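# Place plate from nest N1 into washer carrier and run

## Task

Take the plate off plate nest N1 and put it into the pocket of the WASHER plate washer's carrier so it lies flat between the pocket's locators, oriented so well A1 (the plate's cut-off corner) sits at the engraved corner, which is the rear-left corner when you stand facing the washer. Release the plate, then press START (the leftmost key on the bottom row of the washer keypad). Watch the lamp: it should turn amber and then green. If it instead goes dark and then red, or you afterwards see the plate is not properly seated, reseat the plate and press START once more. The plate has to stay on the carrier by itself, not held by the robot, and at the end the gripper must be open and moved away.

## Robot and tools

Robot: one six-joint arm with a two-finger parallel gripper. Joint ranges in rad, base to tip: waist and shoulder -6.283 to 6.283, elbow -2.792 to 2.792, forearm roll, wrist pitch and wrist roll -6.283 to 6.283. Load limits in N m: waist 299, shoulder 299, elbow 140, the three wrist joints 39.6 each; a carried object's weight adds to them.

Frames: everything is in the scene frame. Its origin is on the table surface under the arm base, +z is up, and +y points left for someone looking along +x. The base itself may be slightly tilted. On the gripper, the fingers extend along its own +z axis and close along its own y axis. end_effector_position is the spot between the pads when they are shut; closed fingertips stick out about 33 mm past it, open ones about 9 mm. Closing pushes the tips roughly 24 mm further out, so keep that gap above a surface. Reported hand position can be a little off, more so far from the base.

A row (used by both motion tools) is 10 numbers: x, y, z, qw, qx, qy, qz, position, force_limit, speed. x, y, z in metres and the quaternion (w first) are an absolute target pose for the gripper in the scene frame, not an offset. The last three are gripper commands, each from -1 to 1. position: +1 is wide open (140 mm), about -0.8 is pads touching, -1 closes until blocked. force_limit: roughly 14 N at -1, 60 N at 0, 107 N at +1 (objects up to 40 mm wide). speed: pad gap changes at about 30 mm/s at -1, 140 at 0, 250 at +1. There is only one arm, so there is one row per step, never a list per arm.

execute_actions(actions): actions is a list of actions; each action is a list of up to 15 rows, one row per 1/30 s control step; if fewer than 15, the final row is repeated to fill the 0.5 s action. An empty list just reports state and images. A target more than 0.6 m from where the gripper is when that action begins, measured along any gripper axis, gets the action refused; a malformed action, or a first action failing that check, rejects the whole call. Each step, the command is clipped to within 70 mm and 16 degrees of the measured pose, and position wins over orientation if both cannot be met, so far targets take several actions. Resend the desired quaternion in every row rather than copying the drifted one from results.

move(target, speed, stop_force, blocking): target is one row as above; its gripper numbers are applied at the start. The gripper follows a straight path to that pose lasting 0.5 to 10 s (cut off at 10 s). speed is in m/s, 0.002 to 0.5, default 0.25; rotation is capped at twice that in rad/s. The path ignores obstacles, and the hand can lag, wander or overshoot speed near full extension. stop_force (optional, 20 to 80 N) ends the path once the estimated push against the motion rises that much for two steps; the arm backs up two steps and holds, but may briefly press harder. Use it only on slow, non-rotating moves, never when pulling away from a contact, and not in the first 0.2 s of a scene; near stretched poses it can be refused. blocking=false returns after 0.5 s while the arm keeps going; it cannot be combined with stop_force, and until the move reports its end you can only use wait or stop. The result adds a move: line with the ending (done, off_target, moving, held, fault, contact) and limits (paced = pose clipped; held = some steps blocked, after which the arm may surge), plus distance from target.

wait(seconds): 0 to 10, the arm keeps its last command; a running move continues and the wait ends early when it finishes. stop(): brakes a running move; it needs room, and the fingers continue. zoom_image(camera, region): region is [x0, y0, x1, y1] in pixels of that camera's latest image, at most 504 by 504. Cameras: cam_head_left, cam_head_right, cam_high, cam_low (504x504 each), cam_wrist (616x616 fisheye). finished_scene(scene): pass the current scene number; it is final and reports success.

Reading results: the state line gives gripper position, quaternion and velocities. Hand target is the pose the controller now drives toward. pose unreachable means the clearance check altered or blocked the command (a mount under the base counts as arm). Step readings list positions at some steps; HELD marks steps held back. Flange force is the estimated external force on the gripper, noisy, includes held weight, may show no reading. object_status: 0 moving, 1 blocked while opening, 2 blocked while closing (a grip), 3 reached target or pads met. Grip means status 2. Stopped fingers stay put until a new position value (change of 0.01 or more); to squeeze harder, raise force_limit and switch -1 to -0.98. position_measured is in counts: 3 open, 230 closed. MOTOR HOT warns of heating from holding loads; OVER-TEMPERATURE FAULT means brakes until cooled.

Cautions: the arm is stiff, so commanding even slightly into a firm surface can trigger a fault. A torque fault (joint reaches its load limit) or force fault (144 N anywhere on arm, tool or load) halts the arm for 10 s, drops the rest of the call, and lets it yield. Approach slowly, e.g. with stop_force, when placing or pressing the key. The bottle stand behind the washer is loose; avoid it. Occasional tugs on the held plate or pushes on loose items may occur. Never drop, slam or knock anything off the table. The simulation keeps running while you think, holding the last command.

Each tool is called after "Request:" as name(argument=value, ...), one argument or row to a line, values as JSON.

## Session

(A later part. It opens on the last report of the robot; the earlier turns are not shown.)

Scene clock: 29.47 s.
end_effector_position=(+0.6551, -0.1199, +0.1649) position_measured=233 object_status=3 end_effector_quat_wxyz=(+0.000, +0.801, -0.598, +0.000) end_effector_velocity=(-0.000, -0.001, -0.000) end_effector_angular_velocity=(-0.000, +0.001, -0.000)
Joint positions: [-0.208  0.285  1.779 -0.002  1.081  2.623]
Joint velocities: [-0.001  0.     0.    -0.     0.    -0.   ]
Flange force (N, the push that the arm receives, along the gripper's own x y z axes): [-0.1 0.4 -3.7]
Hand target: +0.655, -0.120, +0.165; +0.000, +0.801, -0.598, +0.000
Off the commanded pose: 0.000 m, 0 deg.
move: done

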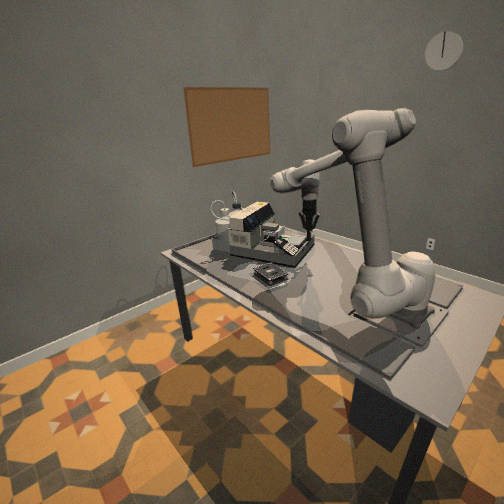

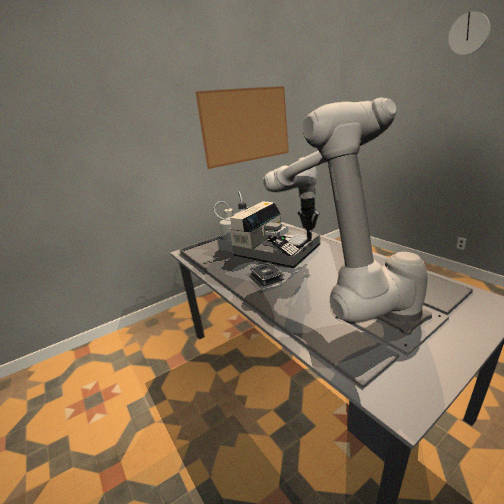

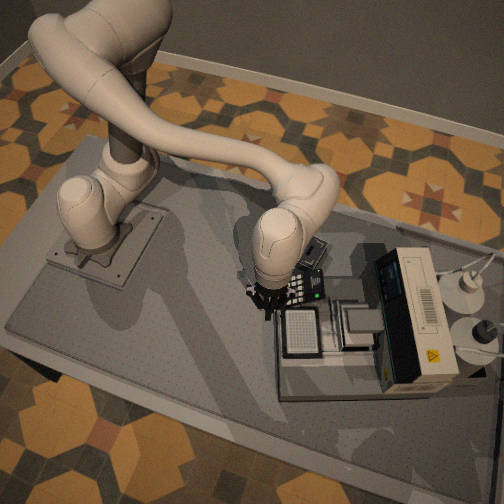

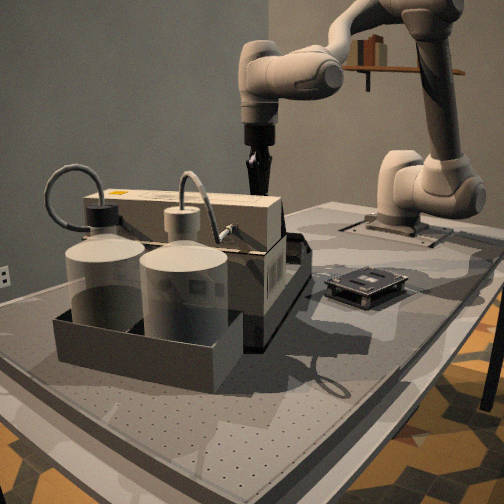

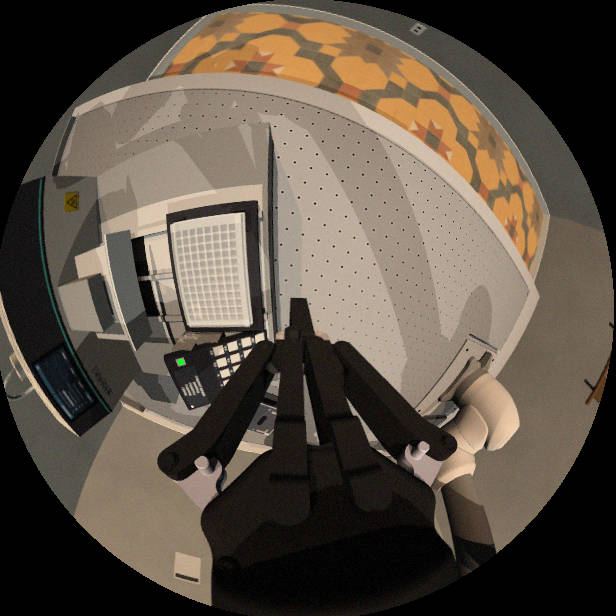

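Request:
move(
  target=[0.7575,-0.1173,0.165,0,0.8013,-0.5983,0,0.38,-1,0.5],
  speed=0.2,
)

Request:
move(
  target=[0.7575,-0.1173,0.127,0,0.8013,-0.5983,0,0.38,-1,0.5],
  speed=0.06,
)

Request:
move(
  target=[0.7575,-0.1173,0.112,0,0.8013,-0.5983,0,0.38,-1,0.5],
  speed=0.005,
  stop_force=20,
)

Request:
zoom_image(
  camera="cam_wrist",
  region=[200, 200, 400, 400],
)

Scene clock: 30.90 s.
end_effector_position=(+0.7574, -0.1174, +0.1651) position_measured=81 object_status=3 end_effector_quat_wxyz=(-0.000, +0.801, -0.598, -0.000) end_effector_velocity=(-0.000, +0.000, +0.000) end_effector_angular_velocity=(+0.000, +0.000, -0.000)
Joint positions: [-0.175  0.432  1.569 -0.001  1.144  2.656]
Joint velocities: [ 0.    -0.    -0.     0.     0.001  0.001]
Flange force (N, the push that the arm receives, along the gripper's own x y z axes): [-0.7 1.3 -4.3]
Hand target: +0.757, -0.117, +0.165; -0.000, +0.801, -0.598, -0.000
Off the commanded pose: 0.000 m, 0 deg.
move: done

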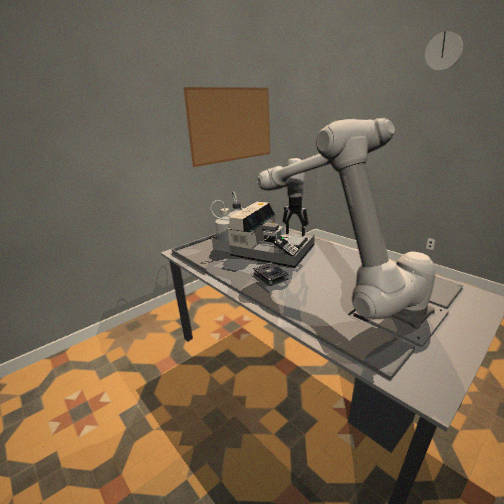

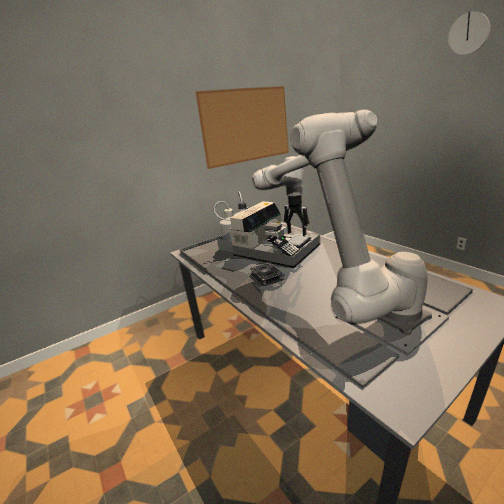

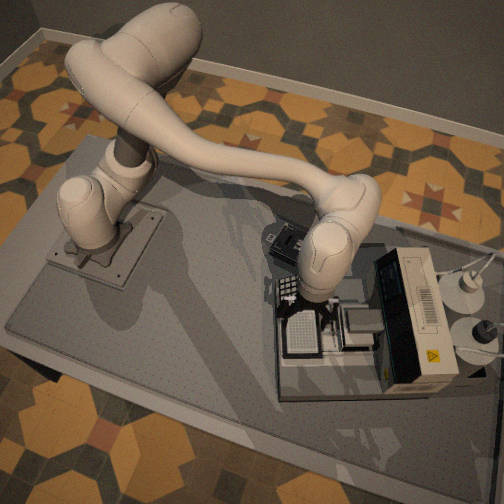

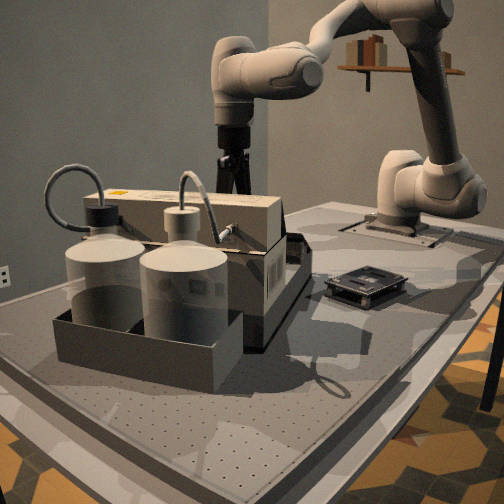

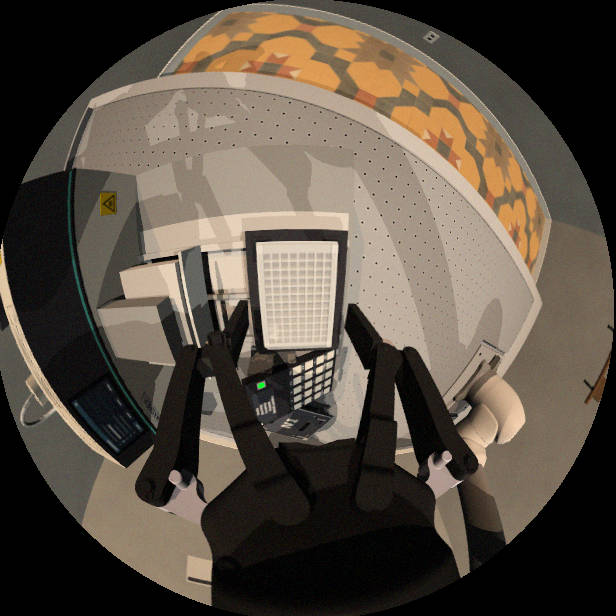

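Scene clock: 31.80 s.
end_effector_position=(+0.7575, -0.1173, +0.1269) position_measured=81 object_status=3 end_effector_quat_wxyz=(+0.000, +0.801, -0.598, -0.000) end_effector_velocity=(+0.000, +0.001, +0.000) end_effector_angular_velocity=(+0.000, -0.000, -0.000)
Joint positions: [-0.174  0.459  1.604 -0.002  1.082  2.657]
Joint velocities: [ 0.001 -0.001  0.     0.001 -0.     0.001]
Flange force (N, the push that the arm receives, along the gripper's own x y z axes): [0.4 2.0 -4.8]
Hand target: +0.758, -0.117, +0.127; +0.000, +0.801, -0.598, +0.000
Off the commanded pose: 0.000 m, 0 deg.
move: done

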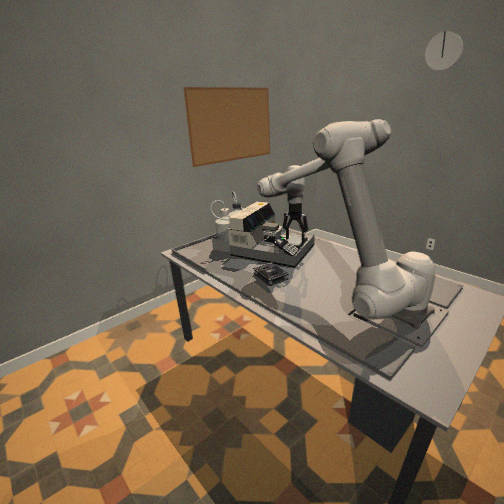

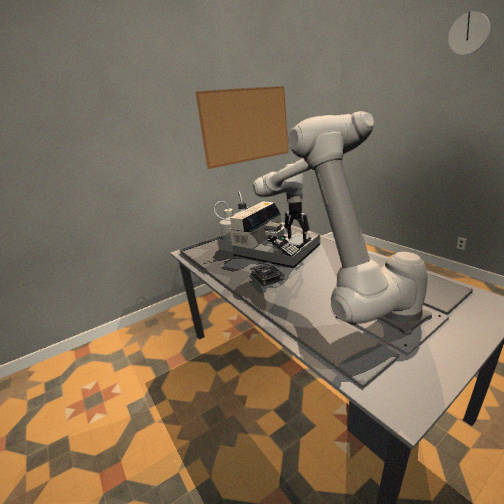

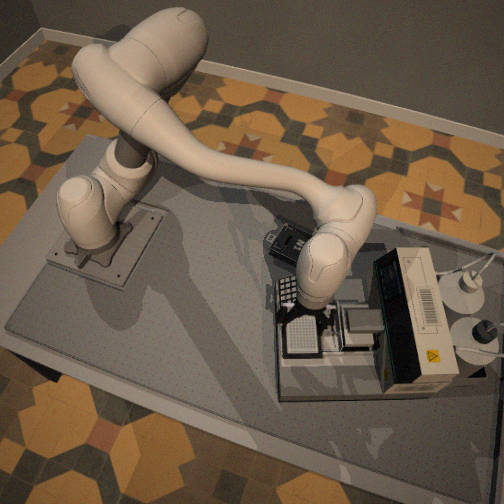

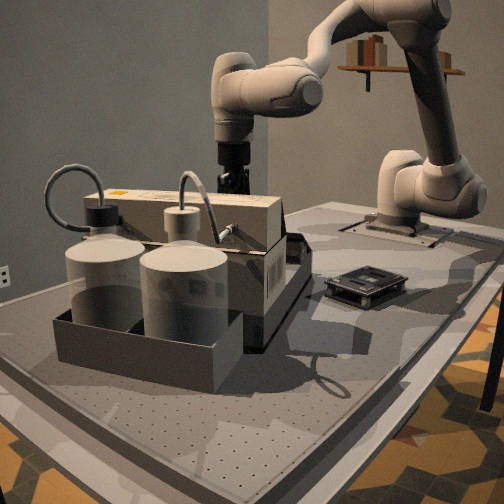

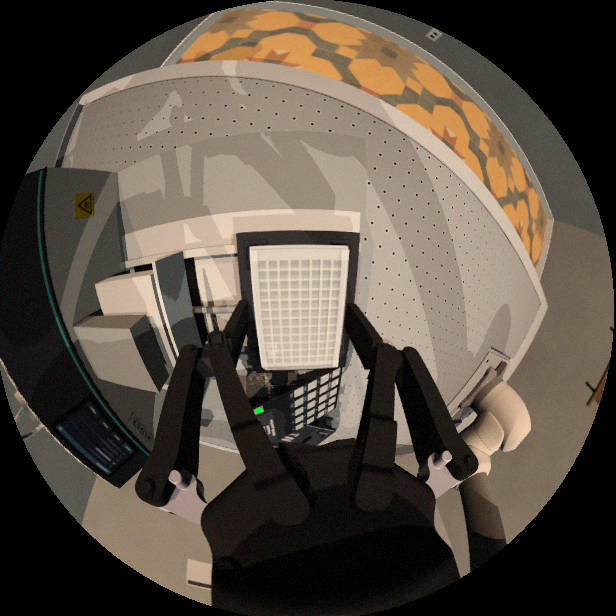

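Scene clock: 33.03 s.
end_effector_position=(+0.7575, -0.1173, +0.1224) position_measured=81 object_status=3 end_effector_quat_wxyz=(+0.000, +0.801, -0.598, +0.000) end_effector_velocity=(-0.001, -0.000, -0.000) end_effector_angular_velocity=(+0.000, +0.004, -0.001)
Joint positions: [-0.174  0.462  1.608 -0.002  1.075  2.657]
Joint velocities: [-0.001  0.     0.    -0.001  0.003  0.   ]
Flange force (N, the push that the arm receives, along the gripper's own x y z axes): [-2.9 1.9 -31.5]
Hand target: +0.758, -0.117, +0.123; -0.000, +0.801, -0.598, +0.000
Off the commanded pose: 0.010 m, 0 deg.
move: contact

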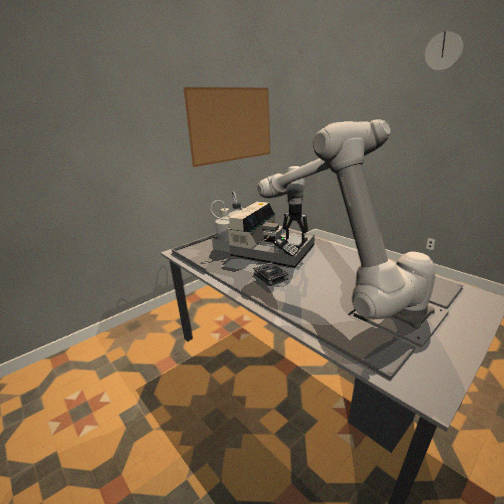

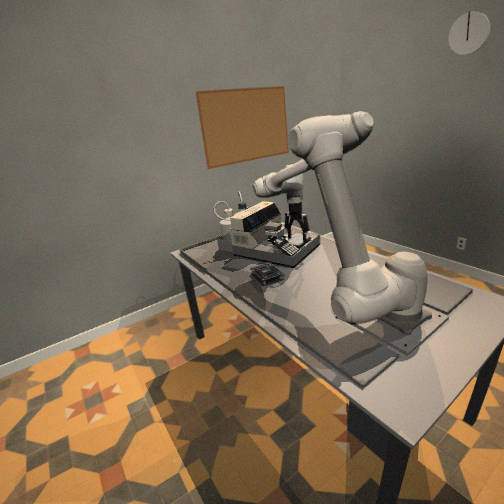

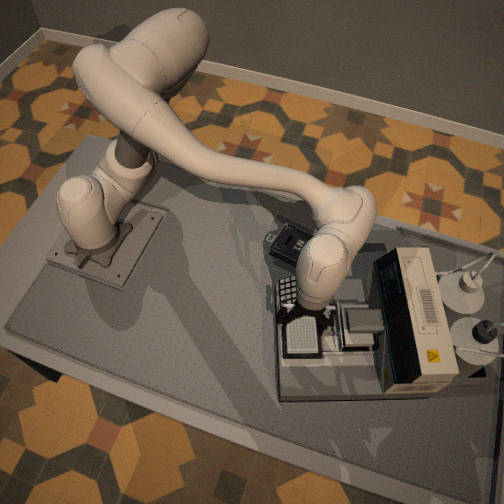

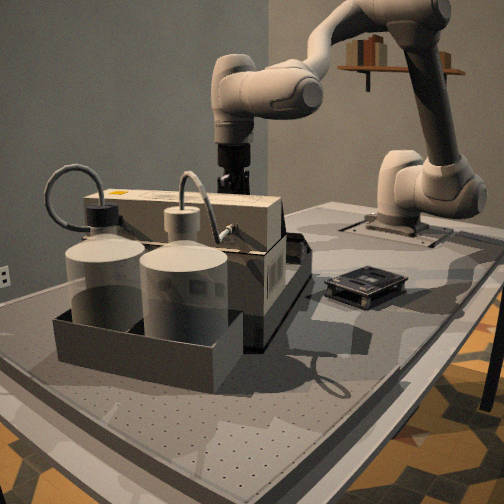

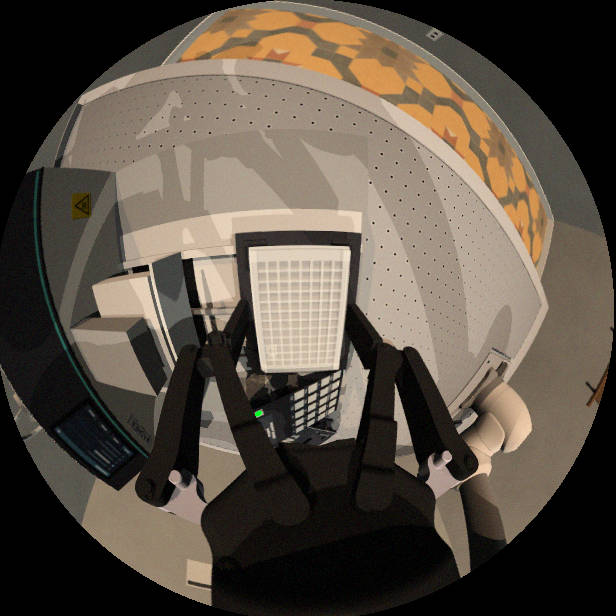

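Region (200, 200, 400, 400) of cam_wrist's 616x616 image, scaled by 2.520, with more detail than that image has.

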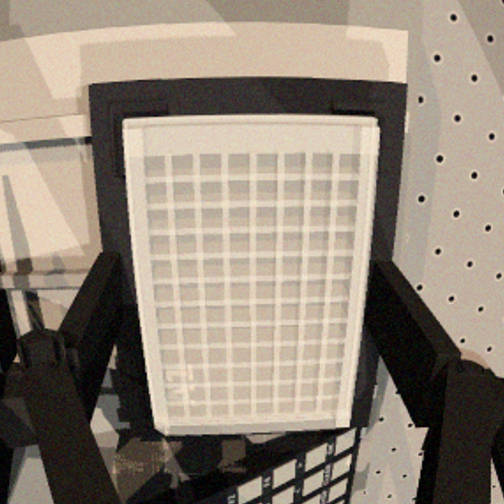

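Request:
move(
  target=[0.7575,-0.1173,0.175,0,0.8013,-0.5983,0,0.38,-1,0.5],
  speed=0.15,
)

Request:
move(
  target=[0.67,0.03,0.165,0,0.8013,-0.5983,0,0.38,0,0.5],
)

Request:
zoom_image(
  camera="cam_wrist",
  region=[200, 200, 400, 400],
)

Scene clock: 34.20 s.
end_effector_position=(+0.7574, -0.1172, +0.1751) position_measured=81 object_status=3 end_effector_quat_wxyz=(-0.000, +0.801, -0.598, -0.000) end_effector_velocity=(+0.000, -0.000, -0.000) end_effector_angular_velocity=(+0.001, -0.000, -0.001)
Joint positions: [-0.174  0.425  1.56  -0.001  1.16   2.656]
Joint velocities: [-0.001  0.     0.     0.001 -0.001 -0.001]
Flange force (N, the push that the arm receives, along the gripper's own x y z axes): [-1.9 3.6 -2.6]
Hand target: +0.757, -0.117, +0.175; -0.000, +0.801, -0.598, -0.000
Off the commanded pose: 0.000 m, 0 deg.
move: done

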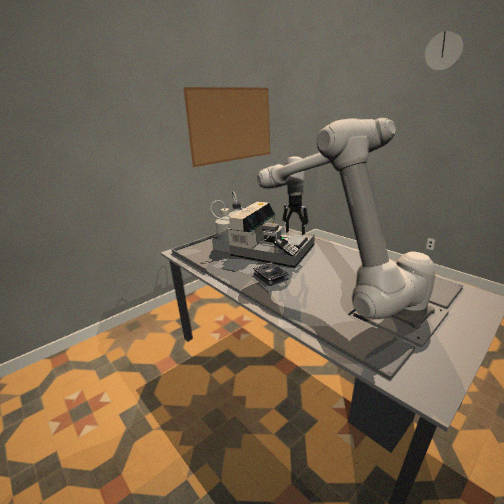

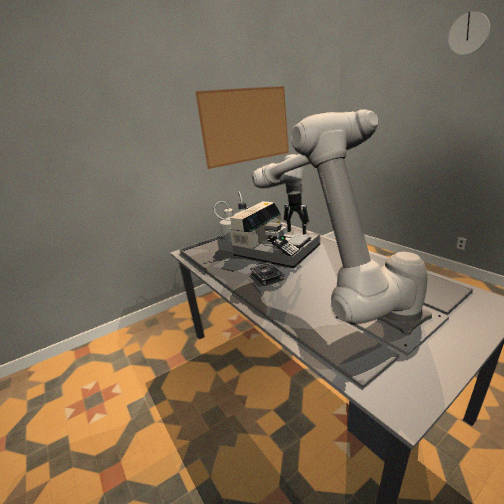

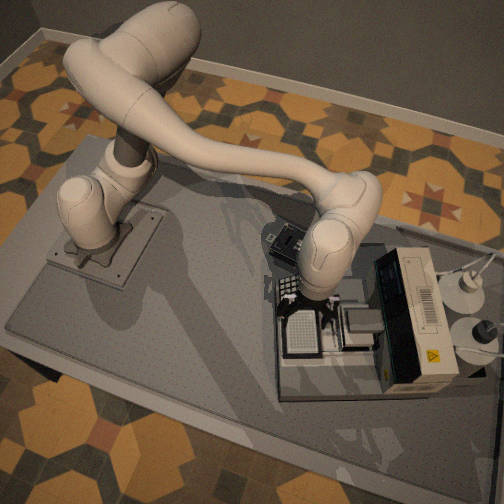

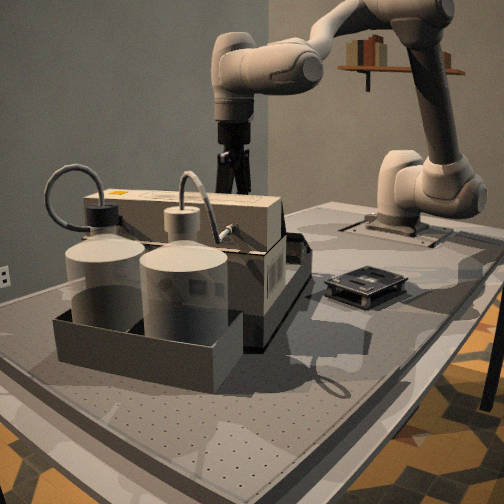

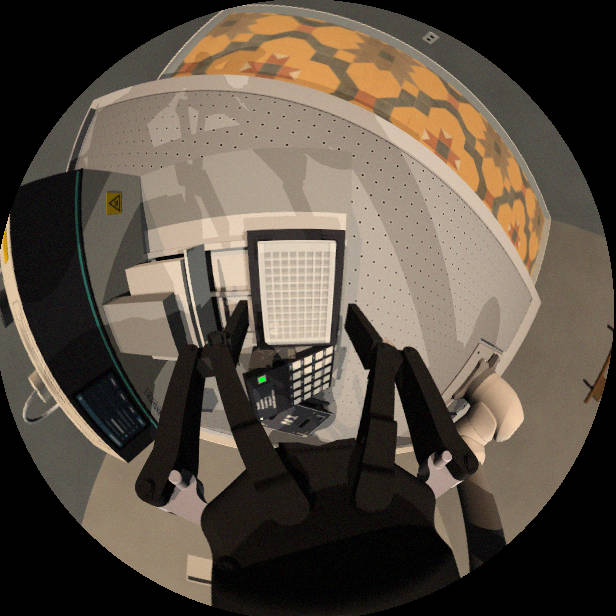

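Scene clock: 35.23 s.
end_effector_position=(+0.6702, +0.0301, +0.1650) position_measured=81 object_status=3 end_effector_quat_wxyz=(+0.000, +0.801, -0.598, -0.000) end_effector_velocity=(+0.000, -0.000, -0.000) end_effector_angular_velocity=(-0.000, -0.001, -0.000)
Joint positions: [ 0.017  0.293  1.769 -0.001  1.084  2.848]
Joint velocities: [-0.     0.     0.    -0.    -0.001 -0.   ]
Flange force (N, the push that the arm receives, along the gripper's own x y z axes): [-0.1 0.9 -4.3]
Hand target: +0.670, +0.030, +0.165; +0.000, +0.801, -0.598, -0.000
Off the commanded pose: 0.000 m, 0 deg.
move: done

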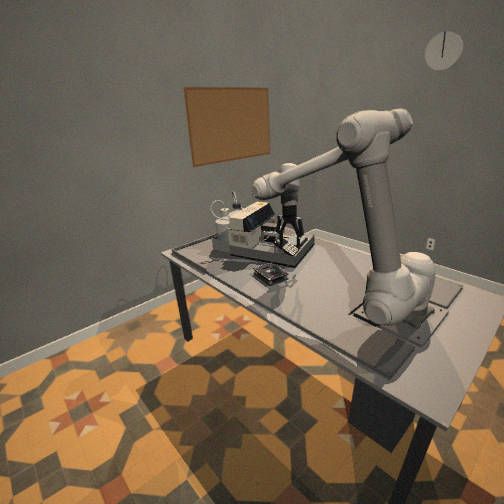

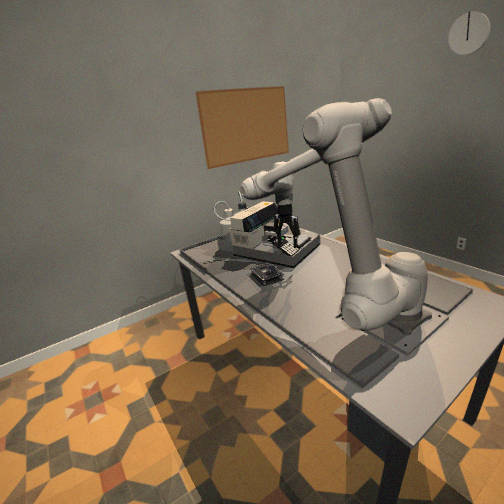

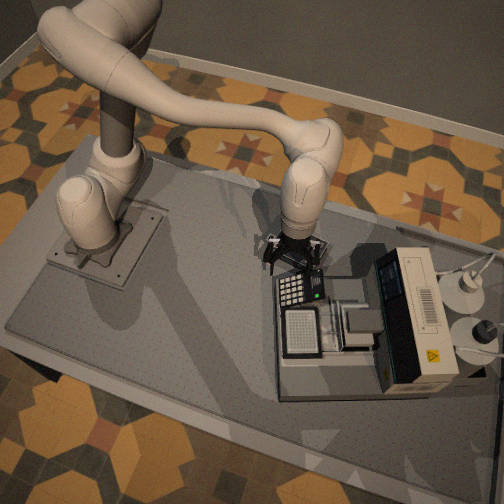

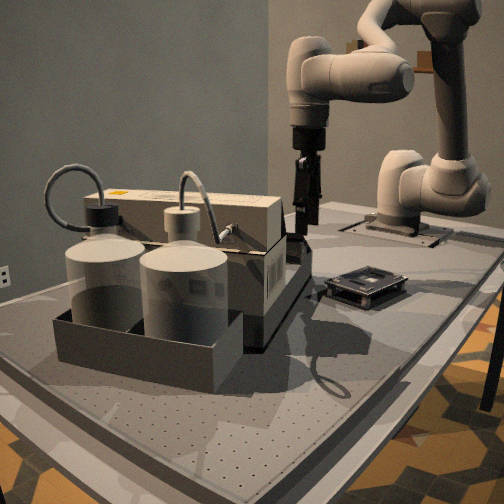

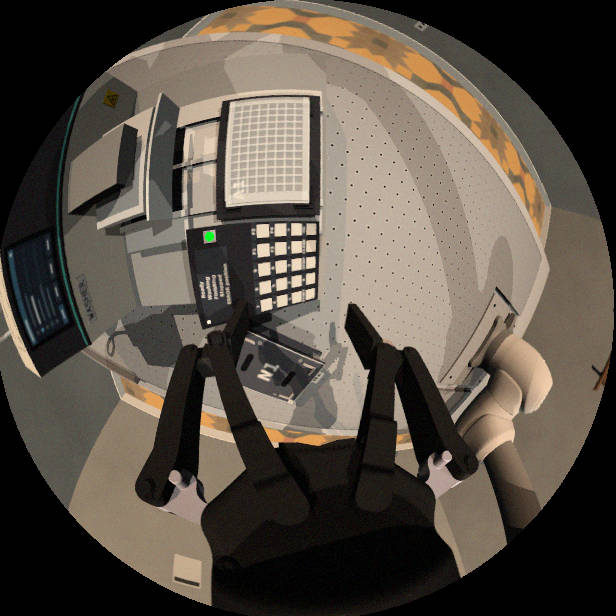

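Region (200, 200, 400, 400) of cam_wrist's 616x616 image, scaled by 2.520, with more detail than that image has.

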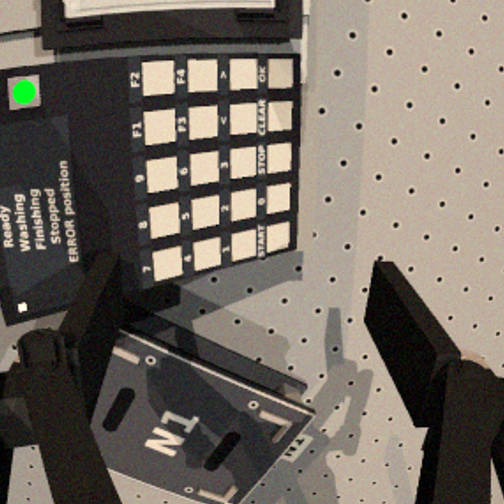

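Request:
move(
  target=[0.651,0.033,0.142,0,0.8013,-0.5983,0,-1,0,0.8],
  speed=0.06,
)

Request:
zoom_image(
  camera="cam_wrist",
  region=[230, 220, 370, 360],
)

Request:
zoom_image(
  camera="cam_head_left",
  region=[265, 220, 315, 270],
)

Scene clock: 37.87 s.
end_effector_position=(+0.6511, +0.0330, +0.1420) position_measured=233 object_status=3 end_effector_quat_wxyz=(+0.000, +0.801, -0.598, +0.000) end_effector_velocity=(-0.000, +0.000, -0.000) end_effector_angular_velocity=(-0.001, +0.001, +0.002)
Joint positions: [ 0.022  0.284  1.828 -0.001  1.033  2.852]
Joint velocities: [ 0.001  0.    -0.    -0.001  0.    -0.   ]
Flange force (N, the push that the arm receives, along the gripper's own x y z axes): [0.0 0.7 -3.7]
Hand target: +0.651, +0.033, +0.142; +0.000, +0.801, -0.598, +0.000
Off the commanded pose: 0.000 m, 0 deg.
move: done

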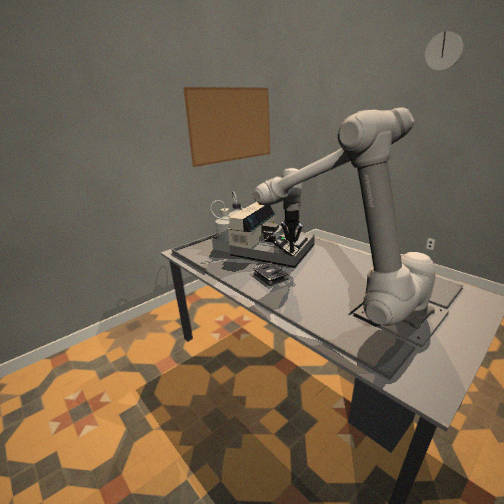

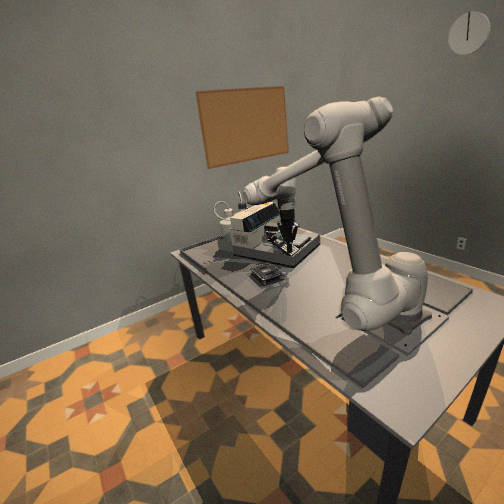

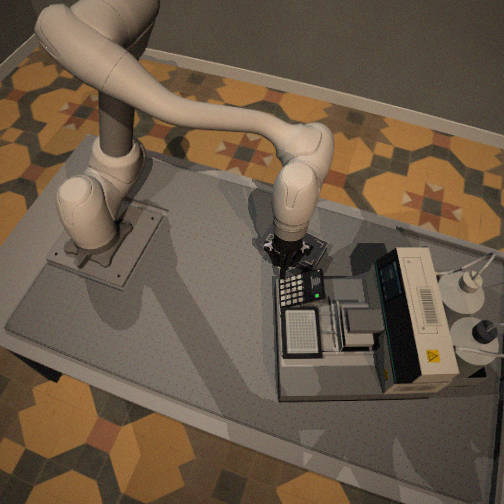

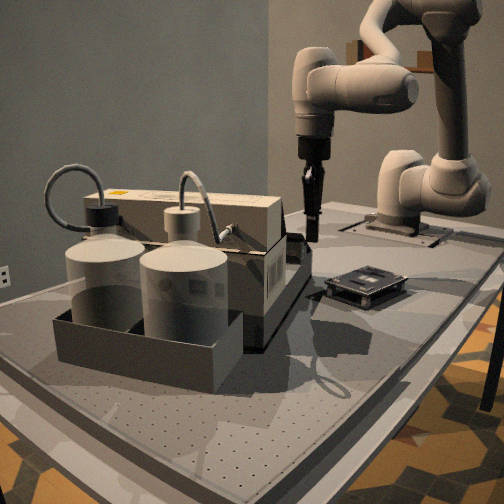

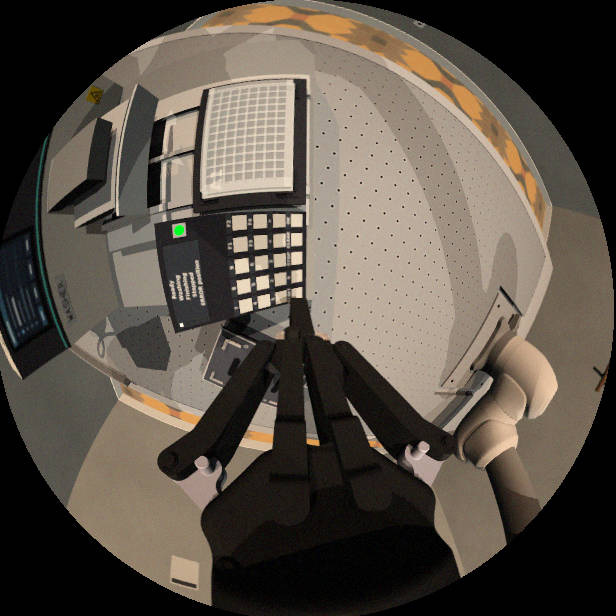

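Region (230, 220, 370, 360) of cam_wrist's 616x616 image, scaled by 3.600, with more detail than that image has.

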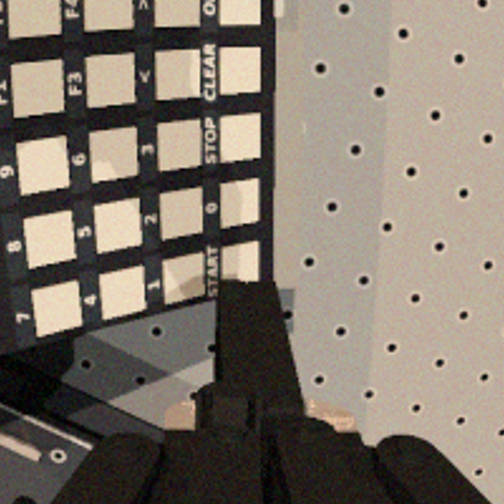

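Region (265, 220, 315, 270) of cam_head_left's 504x504 image, scaled by 10.080, with more detail than that image has.

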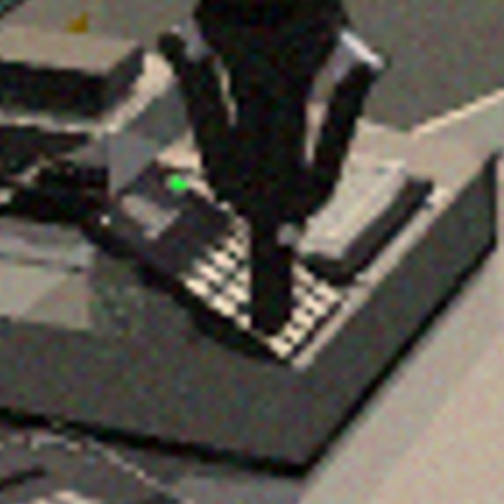

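Request:
move(
  target=[0.6498,0.0265,0.135,0,0.8013,-0.5983,0,-1,0,0.8],
  speed=0.04,
)

Request:
move(
  target=[0.6498,0.0265,0.11,0,0.8013,-0.5983,0,-1,0,0.8],
  speed=0.008,
  stop_force=20,
)

Request:
zoom_image(
  camera="cam_wrist",
  region=[130, 170, 370, 360],
)

Scene clock: 41.07 s.
end_effector_position=(+0.6498, +0.0265, +0.1350) position_measured=233 object_status=3 end_effector_quat_wxyz=(-0.000, +0.801, -0.598, +0.000) end_effector_velocity=(+0.000, -0.000, +0.000) end_effector_angular_velocity=(-0.000, -0.001, -0.000)
Joint positions: [ 0.012  0.288  1.838 -0.001  1.02   2.842]
Joint velocities: [-0.    -0.     0.    -0.    -0.001 -0.   ]
Flange force (N, the push that the arm receives, along the gripper's own x y z axes): [0.2 0.7 -3.8]
Hand target: +0.650, +0.026, +0.135; +0.000, +0.801, -0.598, +0.000
Off the commanded pose: 0.000 m, 0 deg.
move: done

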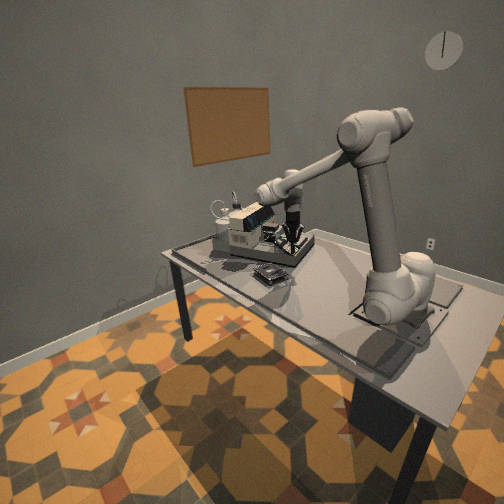

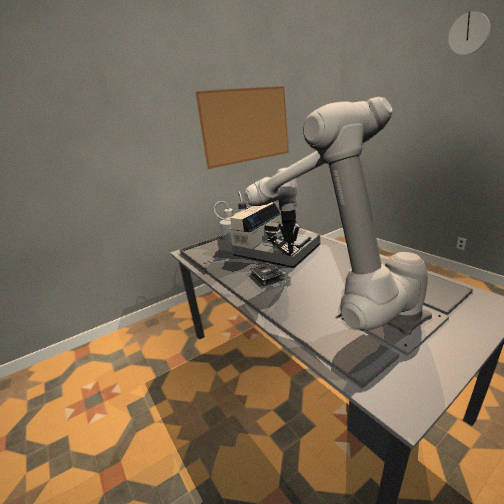

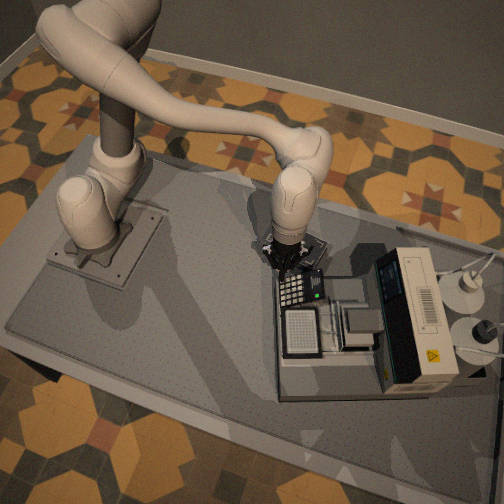

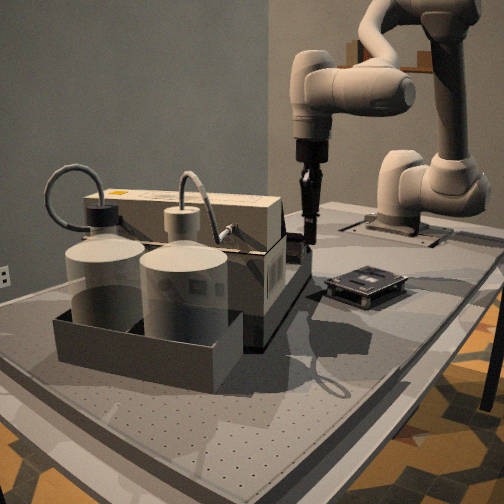

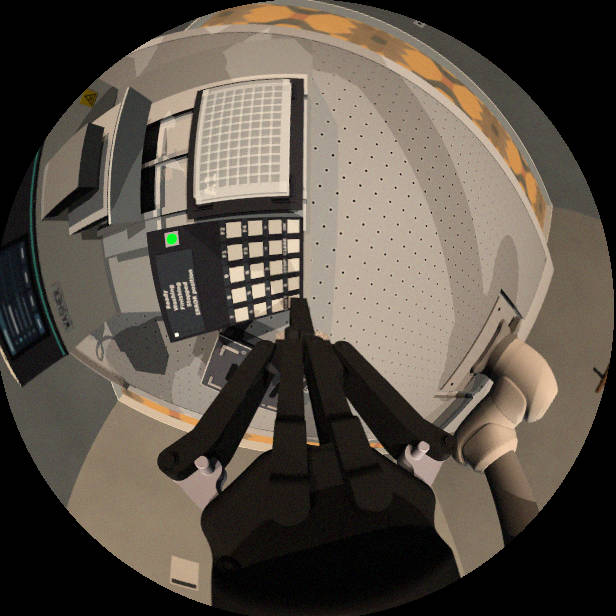

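Scene clock: 42.57 s.
end_effector_position=(+0.6497, +0.0265, +0.1254) position_measured=233 object_status=3 end_effector_quat_wxyz=(+0.000, +0.801, -0.598, -0.000) end_effector_velocity=(-0.000, -0.000, +0.000) end_effector_angular_velocity=(-0.001, +0.001, +0.001)
Joint positions: [ 0.012  0.296  1.846 -0.001  1.003  2.842]
Joint velocities: [ 0.     0.    -0.    -0.001  0.001  0.   ]
Flange force (N, the push that the arm receives, along the gripper's own x y z axes): [1.5 2.2 -28.8]
Hand target: +0.650, +0.027, +0.126; -0.000, +0.801, -0.598, +0.000
Off the commanded pose: 0.015 m, 0 deg.
move: contact

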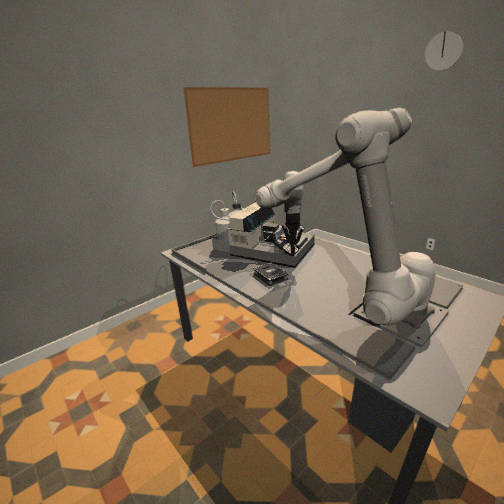

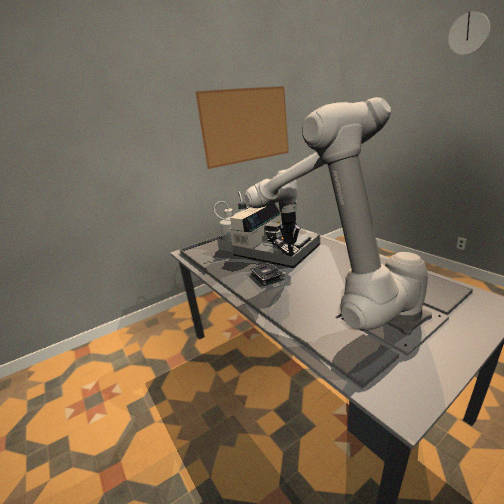

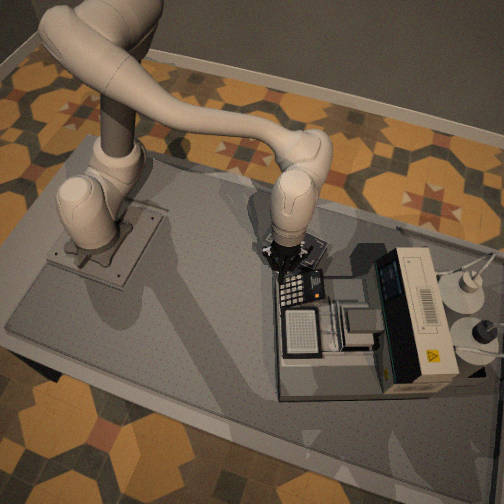

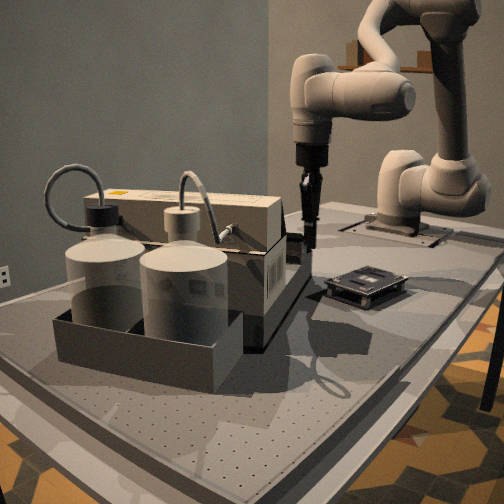

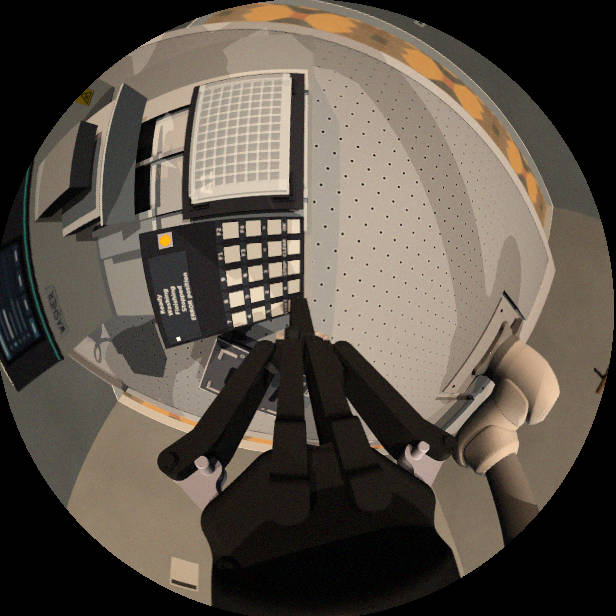

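Region (130, 170, 370, 360) of cam_wrist's 616x616 image, scaled by 2.100, with more detail than that image has; it fills the top 399 rows of this view, and the rest is white.

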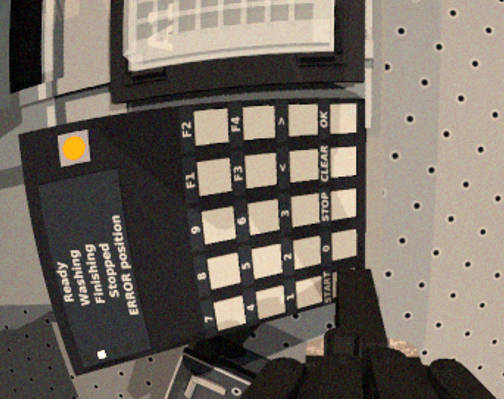

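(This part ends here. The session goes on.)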